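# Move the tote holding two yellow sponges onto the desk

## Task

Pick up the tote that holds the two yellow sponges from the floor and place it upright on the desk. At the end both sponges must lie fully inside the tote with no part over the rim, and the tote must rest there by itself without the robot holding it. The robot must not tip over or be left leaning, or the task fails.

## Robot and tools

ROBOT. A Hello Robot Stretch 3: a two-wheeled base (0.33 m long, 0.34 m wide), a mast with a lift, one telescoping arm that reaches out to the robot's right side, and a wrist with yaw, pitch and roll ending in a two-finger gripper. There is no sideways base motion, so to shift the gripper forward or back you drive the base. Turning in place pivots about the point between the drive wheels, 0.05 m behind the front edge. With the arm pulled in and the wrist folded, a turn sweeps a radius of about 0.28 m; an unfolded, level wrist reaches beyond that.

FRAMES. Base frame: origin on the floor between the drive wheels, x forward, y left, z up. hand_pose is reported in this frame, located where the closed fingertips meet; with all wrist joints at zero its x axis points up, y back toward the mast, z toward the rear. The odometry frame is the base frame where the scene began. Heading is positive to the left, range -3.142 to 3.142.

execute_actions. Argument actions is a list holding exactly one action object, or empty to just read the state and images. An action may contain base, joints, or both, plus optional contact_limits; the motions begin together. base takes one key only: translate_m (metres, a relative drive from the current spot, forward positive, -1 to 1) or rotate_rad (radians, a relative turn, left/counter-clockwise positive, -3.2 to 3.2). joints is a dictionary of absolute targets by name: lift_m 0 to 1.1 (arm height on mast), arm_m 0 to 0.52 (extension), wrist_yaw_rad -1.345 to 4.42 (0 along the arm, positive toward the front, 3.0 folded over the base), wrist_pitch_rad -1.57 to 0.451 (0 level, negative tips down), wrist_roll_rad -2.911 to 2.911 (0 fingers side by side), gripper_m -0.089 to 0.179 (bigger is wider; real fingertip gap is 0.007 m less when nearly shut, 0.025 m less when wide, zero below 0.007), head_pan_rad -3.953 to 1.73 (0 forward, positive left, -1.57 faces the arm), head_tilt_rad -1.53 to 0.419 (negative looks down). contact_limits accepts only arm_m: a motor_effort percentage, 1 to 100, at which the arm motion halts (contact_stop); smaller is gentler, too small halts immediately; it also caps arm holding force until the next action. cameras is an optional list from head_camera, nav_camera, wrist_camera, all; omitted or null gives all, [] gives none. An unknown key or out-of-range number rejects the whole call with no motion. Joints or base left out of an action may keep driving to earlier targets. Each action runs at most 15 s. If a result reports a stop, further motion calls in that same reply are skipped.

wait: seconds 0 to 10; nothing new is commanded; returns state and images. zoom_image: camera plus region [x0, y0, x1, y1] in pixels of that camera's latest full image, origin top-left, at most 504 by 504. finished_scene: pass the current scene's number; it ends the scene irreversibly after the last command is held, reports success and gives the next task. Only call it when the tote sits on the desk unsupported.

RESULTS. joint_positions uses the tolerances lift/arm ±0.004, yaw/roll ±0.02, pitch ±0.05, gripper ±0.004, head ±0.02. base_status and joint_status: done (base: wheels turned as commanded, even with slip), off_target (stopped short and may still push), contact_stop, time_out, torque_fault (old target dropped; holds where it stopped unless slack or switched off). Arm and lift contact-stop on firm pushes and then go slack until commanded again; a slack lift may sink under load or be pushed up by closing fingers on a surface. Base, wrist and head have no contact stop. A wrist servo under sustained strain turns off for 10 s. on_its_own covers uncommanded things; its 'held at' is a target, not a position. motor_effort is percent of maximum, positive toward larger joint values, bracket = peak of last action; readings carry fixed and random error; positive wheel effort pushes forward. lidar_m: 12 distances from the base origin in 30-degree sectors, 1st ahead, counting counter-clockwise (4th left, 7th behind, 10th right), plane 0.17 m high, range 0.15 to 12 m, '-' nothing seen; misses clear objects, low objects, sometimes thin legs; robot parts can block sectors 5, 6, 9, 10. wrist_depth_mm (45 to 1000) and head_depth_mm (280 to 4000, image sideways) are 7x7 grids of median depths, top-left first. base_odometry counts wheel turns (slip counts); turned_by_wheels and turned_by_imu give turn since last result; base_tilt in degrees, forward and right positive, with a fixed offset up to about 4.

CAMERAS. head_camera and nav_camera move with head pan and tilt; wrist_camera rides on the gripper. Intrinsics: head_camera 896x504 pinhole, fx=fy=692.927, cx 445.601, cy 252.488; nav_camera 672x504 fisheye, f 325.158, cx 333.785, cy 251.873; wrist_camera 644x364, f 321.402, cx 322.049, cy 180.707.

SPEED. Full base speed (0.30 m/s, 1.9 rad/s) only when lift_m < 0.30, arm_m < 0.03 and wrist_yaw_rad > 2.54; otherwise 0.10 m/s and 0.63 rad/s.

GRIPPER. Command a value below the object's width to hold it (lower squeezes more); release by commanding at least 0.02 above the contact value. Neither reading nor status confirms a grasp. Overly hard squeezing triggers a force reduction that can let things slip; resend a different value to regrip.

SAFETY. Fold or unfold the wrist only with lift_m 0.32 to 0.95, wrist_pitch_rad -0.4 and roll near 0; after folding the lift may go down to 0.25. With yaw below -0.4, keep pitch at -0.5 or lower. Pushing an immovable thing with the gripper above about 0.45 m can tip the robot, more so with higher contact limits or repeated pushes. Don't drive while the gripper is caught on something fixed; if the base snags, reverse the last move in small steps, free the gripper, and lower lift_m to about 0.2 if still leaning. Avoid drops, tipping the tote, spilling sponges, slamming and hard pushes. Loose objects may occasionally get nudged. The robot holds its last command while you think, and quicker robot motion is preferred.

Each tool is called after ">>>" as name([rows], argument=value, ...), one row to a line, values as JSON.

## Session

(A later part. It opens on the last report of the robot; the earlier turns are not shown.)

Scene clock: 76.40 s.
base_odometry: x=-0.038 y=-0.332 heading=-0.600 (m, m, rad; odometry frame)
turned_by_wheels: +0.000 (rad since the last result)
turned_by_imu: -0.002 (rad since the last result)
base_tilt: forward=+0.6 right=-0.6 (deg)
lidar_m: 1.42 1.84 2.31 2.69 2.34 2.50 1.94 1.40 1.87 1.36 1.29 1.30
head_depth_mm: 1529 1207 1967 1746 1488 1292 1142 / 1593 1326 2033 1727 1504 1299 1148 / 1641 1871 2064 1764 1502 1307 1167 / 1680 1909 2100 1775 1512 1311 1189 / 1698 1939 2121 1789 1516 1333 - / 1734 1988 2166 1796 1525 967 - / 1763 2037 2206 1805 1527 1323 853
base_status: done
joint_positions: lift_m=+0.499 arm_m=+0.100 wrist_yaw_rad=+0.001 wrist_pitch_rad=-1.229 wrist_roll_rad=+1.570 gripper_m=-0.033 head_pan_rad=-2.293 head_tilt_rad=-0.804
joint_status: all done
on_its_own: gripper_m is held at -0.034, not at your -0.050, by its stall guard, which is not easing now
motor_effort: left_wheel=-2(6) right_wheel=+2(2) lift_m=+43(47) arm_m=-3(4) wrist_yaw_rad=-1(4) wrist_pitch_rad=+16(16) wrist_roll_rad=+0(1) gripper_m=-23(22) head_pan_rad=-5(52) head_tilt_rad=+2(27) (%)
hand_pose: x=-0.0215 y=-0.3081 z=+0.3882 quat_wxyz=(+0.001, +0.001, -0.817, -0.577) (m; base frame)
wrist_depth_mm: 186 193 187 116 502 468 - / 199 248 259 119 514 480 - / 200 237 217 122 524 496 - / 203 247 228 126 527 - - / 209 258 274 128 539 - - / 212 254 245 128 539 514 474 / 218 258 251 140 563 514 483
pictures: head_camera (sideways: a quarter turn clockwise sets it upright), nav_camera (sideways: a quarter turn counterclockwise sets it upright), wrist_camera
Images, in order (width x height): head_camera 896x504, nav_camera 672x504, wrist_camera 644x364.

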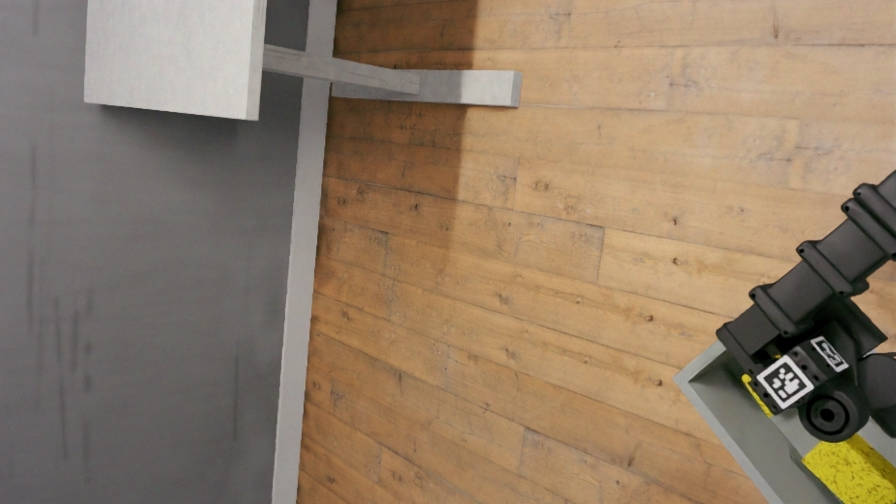

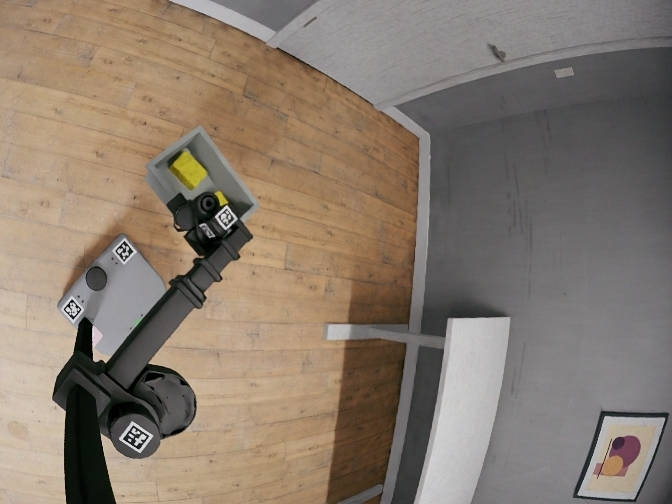

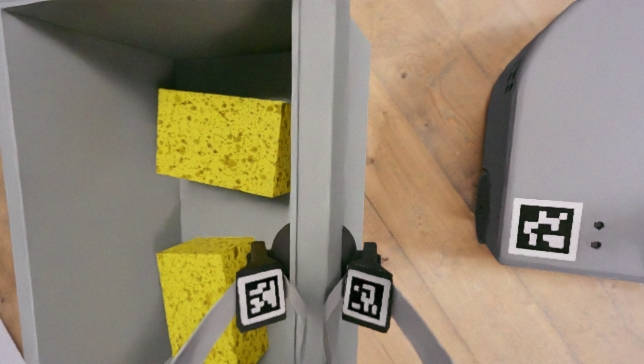

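>>> execute_actions([
  {"base":{"translate_m":-0.62},"joints":{"lift_m":0.98,"head_pan_rad":-1.57,"head_tilt_rad":-0.7}},
], cameras=["wrist_camera"])

>>> execute_actions([
  {"base":{"rotate_rad":-0.93}},
])

Scene clock: 84.70 s.
base_odometry: x=-0.550 y=+0.019 heading=-0.600 (m, m, rad; odometry frame)
turned_by_wheels: +0.000 (rad since the last result)
turned_by_imu: -0.002 (rad since the last result)
base_tilt: forward=+0.7 right=-0.5 (deg)
lidar_m: 2.03 2.77 2.80 2.24 2.09 2.12 1.33 1.37 0.94 1.73 1.64 1.69
head_depth_mm: 1420 1515 - - - 481 1184 / 1557 1730 - - - 479 1189 / 1720 1922 - - - 500 1184 / 1809 2019 2238 2002 - 478 1193 / 1691 1876 2097 2001 597 491 1196 / 1567 1715 1909 2014 553 490 1202 / 1470 1612 1773 1918 1645 1390 1205
base_status: done
joint_positions: lift_m=+0.979 arm_m=+0.100 wrist_yaw_rad=+0.001 wrist_pitch_rad=-1.229 wrist_roll_rad=+1.570 gripper_m=-0.033 head_pan_rad=-1.577 head_tilt_rad=-0.705
joint_status: all done
on_its_own: gripper_m is held at -0.034, not at your -0.050, by its stall guard, which is not easing now
motor_effort: left_wheel=-2(7) right_wheel=+1(2) lift_m=+43(42) arm_m=-2(3) wrist_yaw_rad=-1(1) wrist_pitch_rad=+15(16) wrist_roll_rad=+0(0) gripper_m=-22(23) head_pan_rad=+5(53) head_tilt_rad=+3(20) (%)
hand_pose: x=-0.0215 y=-0.3081 z=+0.8682 quat_wxyz=(+0.001, +0.001, -0.817, -0.577) (m; base frame)
wrist_depth_mm: 185 192 187 116 977 909 859 / 199 249 262 119 991 926 846 / 201 238 218 122 - - - / 203 245 229 125 - - - / 209 258 274 128 - 955 897 / 211 253 243 128 - 967 897 / 218 259 251 140 - 984 931
pictures: wrist_camera
Images, in order (width x height): wrist_camera 644x364.

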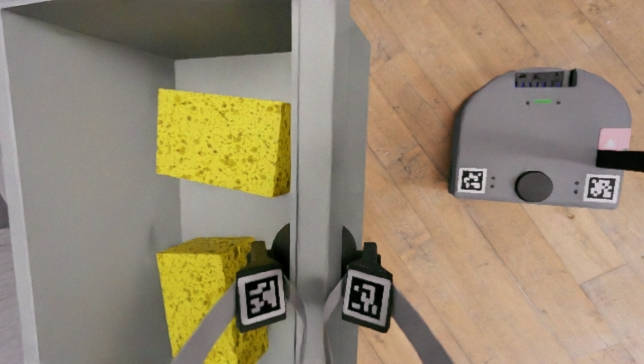

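Scene clock: 87.17 s.
base_odometry: x=-0.550 y=+0.019 heading=-1.530 (m, m, rad; odometry frame)
turned_by_wheels: -0.930 (rad since the last result)
turned_by_imu: -0.931 (rad since the last result)
base_tilt: forward=+0.7 right=-0.6 (deg)
lidar_m: 1.63 1.72 2.03 2.77 2.86 1.88 2.09 1.33 1.35 0.94 0.94 1.72
head_depth_mm: 1174 1279 - - - 481 1184 / 1175 1291 - - - 480 1186 / 1172 1318 - - - 500 1189 / 1170 1312 1136 884 - 478 1193 / 1169 1306 1137 886 597 490 1195 / 1160 1302 1146 889 556 490 1203 / 1161 1296 1203 898 1533 1391 1201
base_status: done
joint_positions: lift_m=+0.979 arm_m=+0.100 wrist_yaw_rad=+0.001 wrist_pitch_rad=-1.229 wrist_roll_rad=+1.570 gripper_m=-0.033 head_pan_rad=-1.577 head_tilt_rad=-0.705
joint_status: not commanded
on_its_own: gripper_m is held at -0.034, not at your -0.050, by its stall guard, which is not easing now
motor_effort: left_wheel=+2(6) right_wheel=-2(5) lift_m=+43(43) arm_m=-3(3) wrist_yaw_rad=-1(2) wrist_pitch_rad=+16(16) wrist_roll_rad=+0(1) gripper_m=-23(23) head_pan_rad=+4(4) head_tilt_rad=+3(3) (%)
hand_pose: x=-0.0215 y=-0.3081 z=+0.8682 quat_wxyz=(+0.001, +0.001, -0.817, -0.577) (m; base frame)
wrist_depth_mm: 189 191 186 116 958 887 843 / 199 250 261 120 984 921 833 / 200 238 217 122 - - - / 202 246 229 127 - - - / 205 257 276 129 - 950 899 / 207 254 243 128 - 969 904 / 213 258 250 140 - 983 930
pictures: head_camera (sideways: a quarter turn clockwise sets it upright), nav_camera (sideways: a quarter turn counterclockwise sets it upright), wrist_camera
Images, in order (width x height): head_camera 896x504, nav_camera 672x504, wrist_camera 644x364.

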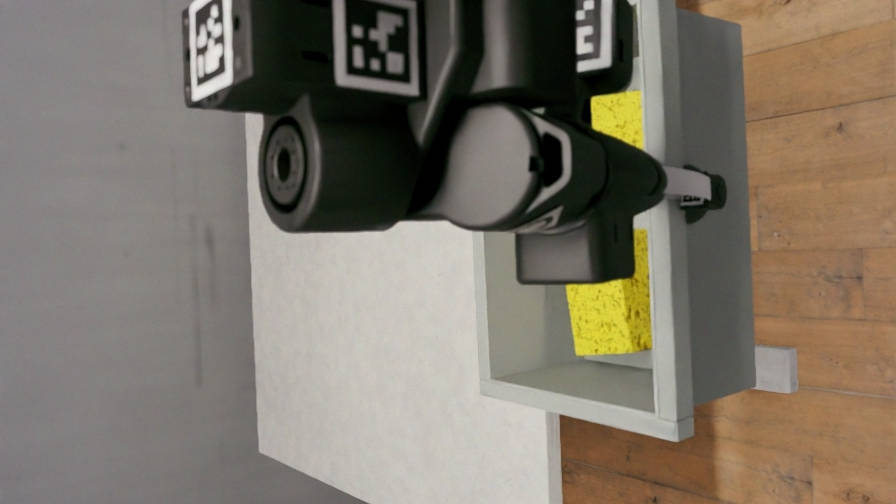

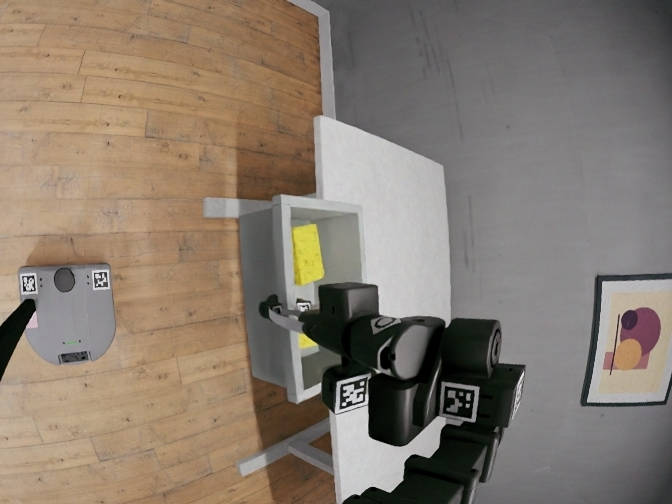

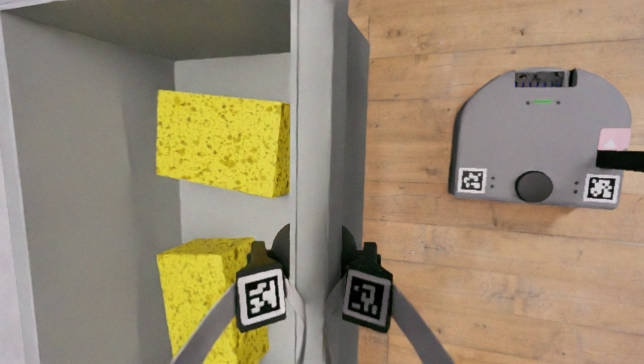

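>>> execute_actions([
  {"joints":{"lift_m":0.99,"arm_m":0.47,"wrist_pitch_rad":-1.11}},
], cameras=["head_camera","wrist_camera"])

Scene clock: 92.47 s.
base_odometry: x=-0.550 y=+0.019 heading=-1.530 (m, m, rad; odometry frame)
turned_by_wheels: +0.000 (rad since the last result)
turned_by_imu: +0.001 (rad since the last result)
base_tilt: forward=+0.7 right=-0.5 (deg)
lidar_m: 1.63 1.72 2.03 2.77 2.85 1.88 2.09 1.33 1.35 0.94 0.94 1.72
head_depth_mm: 1141 1327 1107 865 1526 1361 1177 / 1122 1317 842 848 1535 1369 1184 / - - 862 824 1541 1370 1193 / 1158 1286 864 829 1547 1376 1193 / 1165 1304 855 835 1514 1379 1194 / 1163 1306 1144 892 1353 1378 1201 / 1160 1298 1204 893 1530 1391 1201
base_status: not commanded
joint_positions: lift_m=+0.989 arm_m=+0.470 wrist_yaw_rad=+0.001 wrist_pitch_rad=-1.147 wrist_roll_rad=+1.570 gripper_m=-0.033 head_pan_rad=-1.577 head_tilt_rad=-0.705
joint_status: all done
on_its_own: gripper_m is held at -0.034, not at your -0.050, by its stall guard, which is not easing now
motor_effort: left_wheel=+2(2) right_wheel=-2(2) lift_m=+43(44) arm_m=+3(5) wrist_yaw_rad=-1(0) wrist_pitch_rad=+20(26) wrist_roll_rad=+0(1) gripper_m=-23(22) head_pan_rad=+4(5) head_tilt_rad=+3(3) (%)
hand_pose: x=-0.0214 y=-0.6978 z=+0.8842 quat_wxyz=(+0.001, +0.001, -0.840, -0.543) (m; base frame)
wrist_depth_mm: 185 191 186 116 290 265 840 / 199 249 261 120 295 270 835 / 200 238 219 123 299 276 853 / 203 245 230 126 304 280 859 / 206 257 278 129 308 286 878 / 215 254 245 128 309 292 867 / 217 260 249 139 320 299 918
pictures: head_camera (sideways: a quarter turn clockwise sets it upright), wrist_camera
Images, in order (width x height): head_camera 896x504, wrist_camera 644x364.

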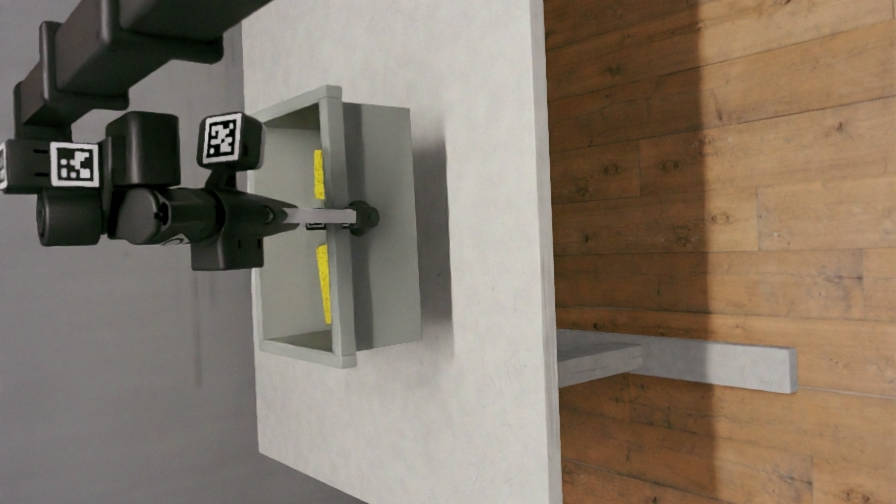

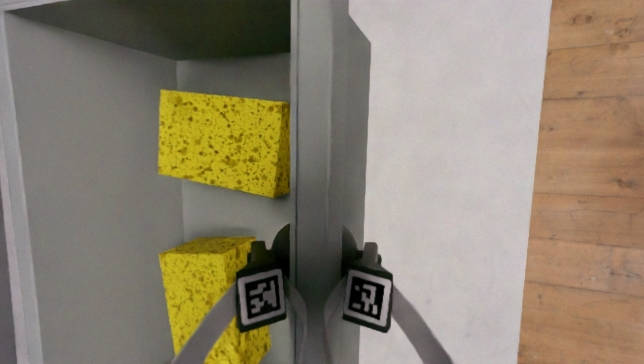

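>>> execute_actions([
  {"joints":{"lift_m":0.925,"wrist_pitch_rad":-1.08}},
], cameras=["head_camera","wrist_camera"])

Scene clock: 95.17 s.
base_odometry: x=-0.550 y=+0.019 heading=-1.530 (m, m, rad; odometry frame)
turned_by_wheels: +0.000 (rad since the last result)
turned_by_imu: +0.000 (rad since the last result)
base_tilt: forward=+0.6 right=-0.6 (deg)
lidar_m: 1.64 1.72 2.03 2.77 2.85 1.88 2.10 1.33 1.35 0.94 0.94 1.72
head_depth_mm: 1178 1276 - 843 1533 1361 1184 / 1178 - 1030 844 1528 1366 1187 / 1154 - 921 827 1541 1375 1187 / 1170 1310 922 829 1545 1379 1193 / 1167 1310 943 826 1520 1382 1195 / 1163 1308 1145 889 1357 1376 1201 / 1161 1303 1204 896 1531 1396 1206
base_status: not commanded
joint_positions: lift_m=+0.926 arm_m=+0.470 wrist_yaw_rad=+0.001 wrist_pitch_rad=-1.120 wrist_roll_rad=+1.570 gripper_m=-0.033 head_pan_rad=-1.577 head_tilt_rad=-0.705
joint_status: all done
on_its_own: gripper_m is held at -0.034, not at your -0.050, by its stall guard, which is not easing now
motor_effort: left_wheel=+2(2) right_wheel=-2(2) lift_m=+14(41) arm_m=+3(3) wrist_yaw_rad=-2(2) wrist_pitch_rad=+21(24) wrist_roll_rad=+0(0) gripper_m=-23(22) head_pan_rad=+5(4) head_tilt_rad=+2(3) (%)
hand_pose: x=-0.0214 y=-0.7045 z=+0.8230 quat_wxyz=(+0.001, +0.001, -0.847, -0.531) (m; base frame)
wrist_depth_mm: 186 190 187 116 231 209 736 / 199 250 260 119 234 212 743 / 202 240 218 122 239 216 750 / 203 246 230 126 242 219 772 / 206 257 276 129 245 221 784 / 208 253 245 128 245 224 801 / 214 260 250 139 255 228 826
pictures: head_camera (sideways: a quarter turn clockwise sets it upright), wrist_camera
Images, in order (width x height): head_camera 896x504, wrist_camera 644x364.

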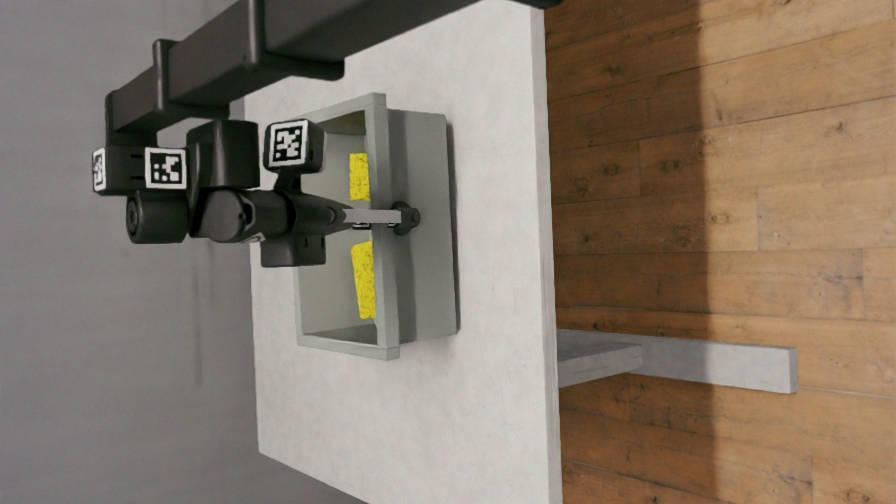

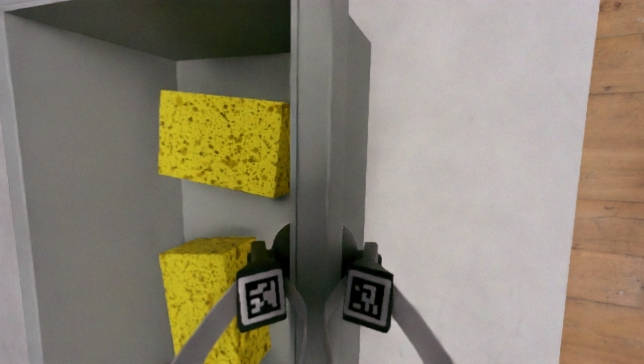

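>>> execute_actions([
  {"joints":{"lift_m":0.902}},
], cameras=["head_camera","wrist_camera"])

Scene clock: 97.40 s.
base_odometry: x=-0.550 y=+0.019 heading=-1.530 (m, m, rad; odometry frame)
turned_by_wheels: +0.000 (rad since the last result)
turned_by_imu: +0.000 (rad since the last result)
base_tilt: forward=+0.7 right=-0.5 (deg)
lidar_m: 1.64 1.72 2.03 2.77 2.85 1.88 2.09 1.33 1.35 0.94 0.94 1.72
head_depth_mm: 1180 1294 - 842 1525 1371 1181 / 1175 - 1054 845 1536 1371 1183 / 1174 - 950 828 1540 1379 1188 / 1172 1314 947 830 1547 1379 1191 / 1169 1313 948 834 1521 1383 1199 / 1165 1303 1152 891 1352 1379 1203 / 1168 1297 1208 897 1529 1396 1205
base_status: not commanded
joint_positions: lift_m=+0.905 arm_m=+0.470 wrist_yaw_rad=+0.001 wrist_pitch_rad=-1.103 wrist_roll_rad=+1.570 gripper_m=-0.033 head_pan_rad=-1.577 head_tilt_rad=-0.704
joint_status: lift_m contact_stop (moved -0.021 of -0.024)
on_its_own: gripper_m is held at -0.034, not at your -0.050, by its stall guard, which is not easing now; lift_m is slack since a contact_stop, until your next command for it
motor_effort: left_wheel=+1(2) right_wheel=-1(2) lift_m=+25(27) arm_m=+3(3) wrist_yaw_rad=+0(1) wrist_pitch_rad=+12(21) wrist_roll_rad=+0(0) gripper_m=-21(23) head_pan_rad=+5(4) head_tilt_rad=+2(3) (%)
hand_pose: x=-0.0214 y=-0.7086 z=+0.8035 quat_wxyz=(+0.001, +0.000, -0.852, -0.524) (m; base frame)
wrist_depth_mm: 189 187 183 123 214 193 178 / 202 251 264 127 217 196 183 / 203 240 221 131 221 198 187 / 206 248 229 134 224 202 190 / 208 260 279 128 228 204 194 / 210 253 244 128 229 208 774 / 213 255 251 211 239 210 786
pictures: head_camera (sideways: a quarter turn clockwise sets it upright), wrist_camera
Images, in order (width x height): head_camera 896x504, wrist_camera 644x364.

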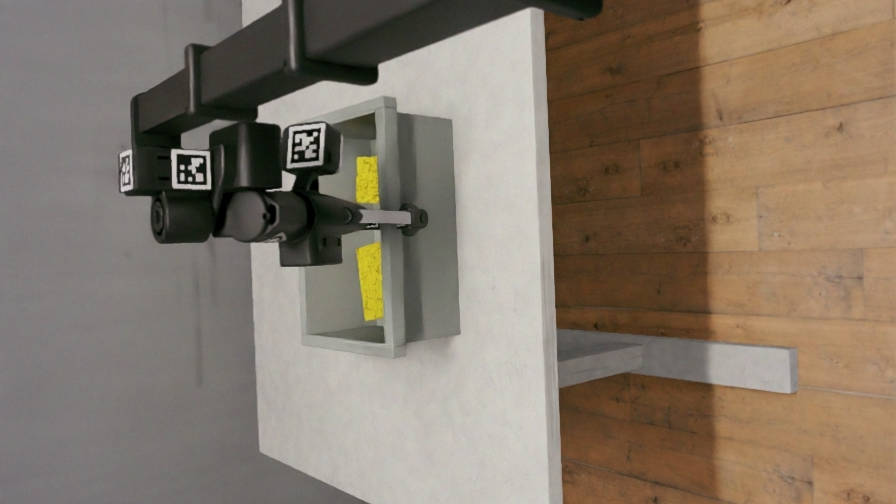

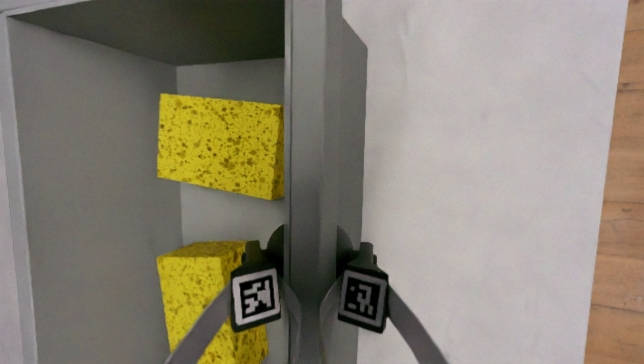

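>>> execute_actions([
  {"joints":{"lift_m":0.908,"gripper_m":0.1}},
], cameras=["wrist_camera"])

>>> execute_actions([
  {"joints":{"lift_m":1.0}},
], cameras=["head_camera","wrist_camera"])

Scene clock: 100.60 s.
base_odometry: x=-0.550 y=+0.019 heading=-1.530 (m, m, rad; odometry frame)
turned_by_wheels: +0.000 (rad since the last result)
turned_by_imu: +0.001 (rad since the last result)
base_tilt: forward=+0.6 right=-0.5 (deg)
lidar_m: 1.64 1.72 2.03 2.77 2.86 1.88 2.09 1.33 1.35 0.94 0.94 1.72
head_depth_mm: 1178 1299 - 843 1529 1364 1184 / 1174 - 1055 844 1537 1369 1183 / 1176 - 952 824 1545 1374 1192 / 1171 1307 968 828 1555 1378 1192 / 1166 1304 1056 835 1519 1382 1200 / 1161 1299 1149 888 1349 1379 1200 / 1160 1299 1204 896 1528 1391 1205
base_status: not commanded
joint_positions: lift_m=+0.907 arm_m=+0.470 wrist_yaw_rad=+0.001 wrist_pitch_rad=-1.088 wrist_roll_rad=+1.570 gripper_m=+0.100 head_pan_rad=-1.577 head_tilt_rad=-0.704
joint_status: all done
motor_effort: left_wheel=+2(2) right_wheel=-2(2) lift_m=+40(38) arm_m=+2(2) wrist_yaw_rad=-1(1) wrist_pitch_rad=+4(12) wrist_roll_rad=-1(0) gripper_m=+1(86) head_pan_rad=+5(5) head_tilt_rad=+3(3) (%)
hand_pose: x=-0.0214 y=-0.7121 z=+0.8077 quat_wxyz=(+0.001, +0.000, -0.855, -0.518) (m; base frame)
wrist_depth_mm: 192 188 184 123 216 195 178 / 205 247 271 126 219 197 181 / 207 249 228 129 222 200 185 / 216 253 243 134 225 203 187 / 218 256 282 138 232 205 193 / 221 241 251 142 242 207 196 / 461 272 257 147 241 207 774
pictures: wrist_camera
Images, in order (width x height): wrist_camera 644x364.

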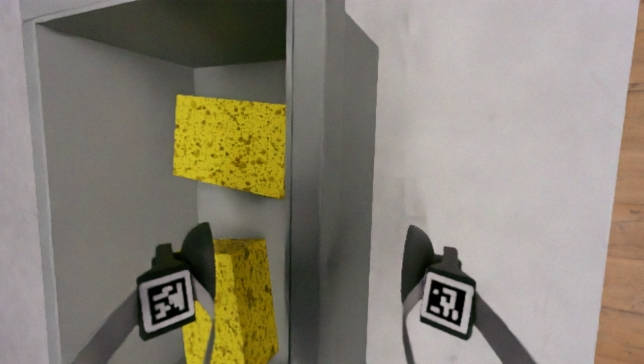

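Scene clock: 102.27 s.
base_odometry: x=-0.550 y=+0.019 heading=-1.530 (m, m, rad; odometry frame)
turned_by_wheels: +0.000 (rad since the last result)
turned_by_imu: +0.000 (rad since the last result)
base_tilt: forward=+0.6 right=-0.5 (deg)
lidar_m: 1.63 1.72 2.03 2.78 2.85 1.88 2.10 1.33 1.35 0.94 0.94 1.72
head_depth_mm: - 1327 1111 866 1527 1365 1182 / - 1318 1070 844 1534 1368 1183 / - - 951 826 1541 1371 1186 / 1169 1286 966 830 1554 1378 1192 / 1167 1308 1056 834 1516 1378 1199 / 1163 1303 1147 891 1358 1382 1201 / 1161 1296 1206 896 1528 1393 1200
base_status: not commanded
joint_positions: lift_m=+0.999 arm_m=+0.470 wrist_yaw_rad=+0.001 wrist_pitch_rad=-1.087 wrist_roll_rad=+1.570 gripper_m=+0.100 head_pan_rad=-1.577 head_tilt_rad=-0.704
joint_status: all done
motor_effort: left_wheel=+1(1) right_wheel=-2(2) lift_m=+40(43) arm_m=+2(2) wrist_yaw_rad=-1(1) wrist_pitch_rad=+4(4) wrist_roll_rad=-1(1) gripper_m=+1(1) head_pan_rad=+5(5) head_tilt_rad=+2(3) (%)
hand_pose: x=-0.0214 y=-0.7123 z=+0.8998 quat_wxyz=(+0.001, +0.000, -0.856, -0.518) (m; base frame)
wrist_depth_mm: 546 467 375 222 294 270 798 / 563 466 308 322 297 279 799 / 565 483 328 309 303 280 816 / 589 493 338 328 309 285 836 / 599 509 351 348 309 289 846 / 612 548 353 343 305 291 886 / 616 524 330 333 330 290 873
pictures: head_camera (sideways: a quarter turn clockwise sets it upright), wrist_camera
Images, in order (width x height): head_camera 896x504, wrist_camera 644x364.

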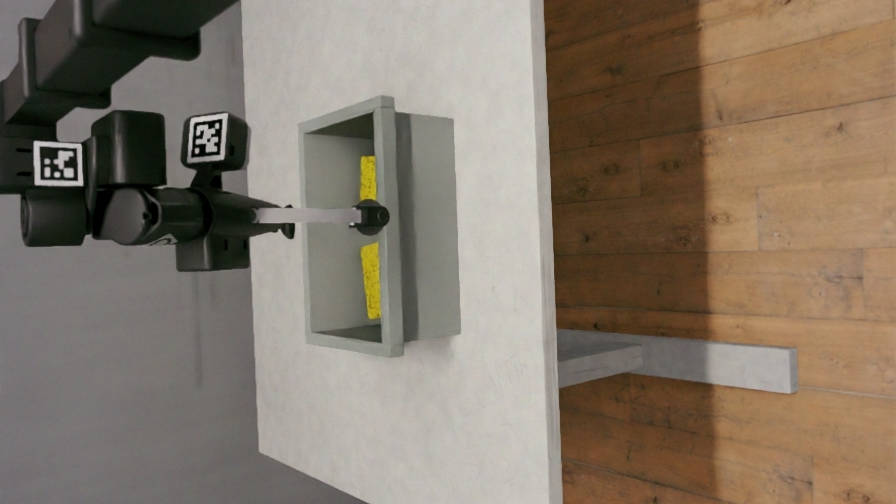

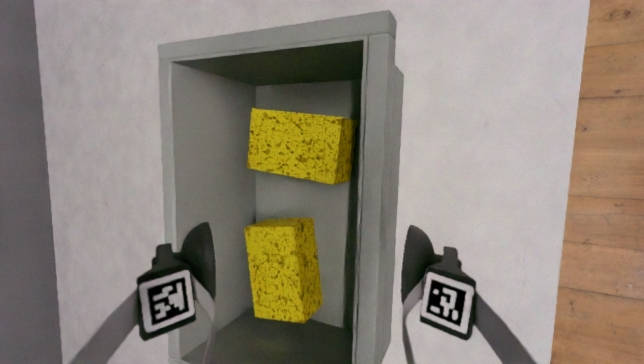

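>>> finished_scene(scene=1)

The scene is finished: the task was done.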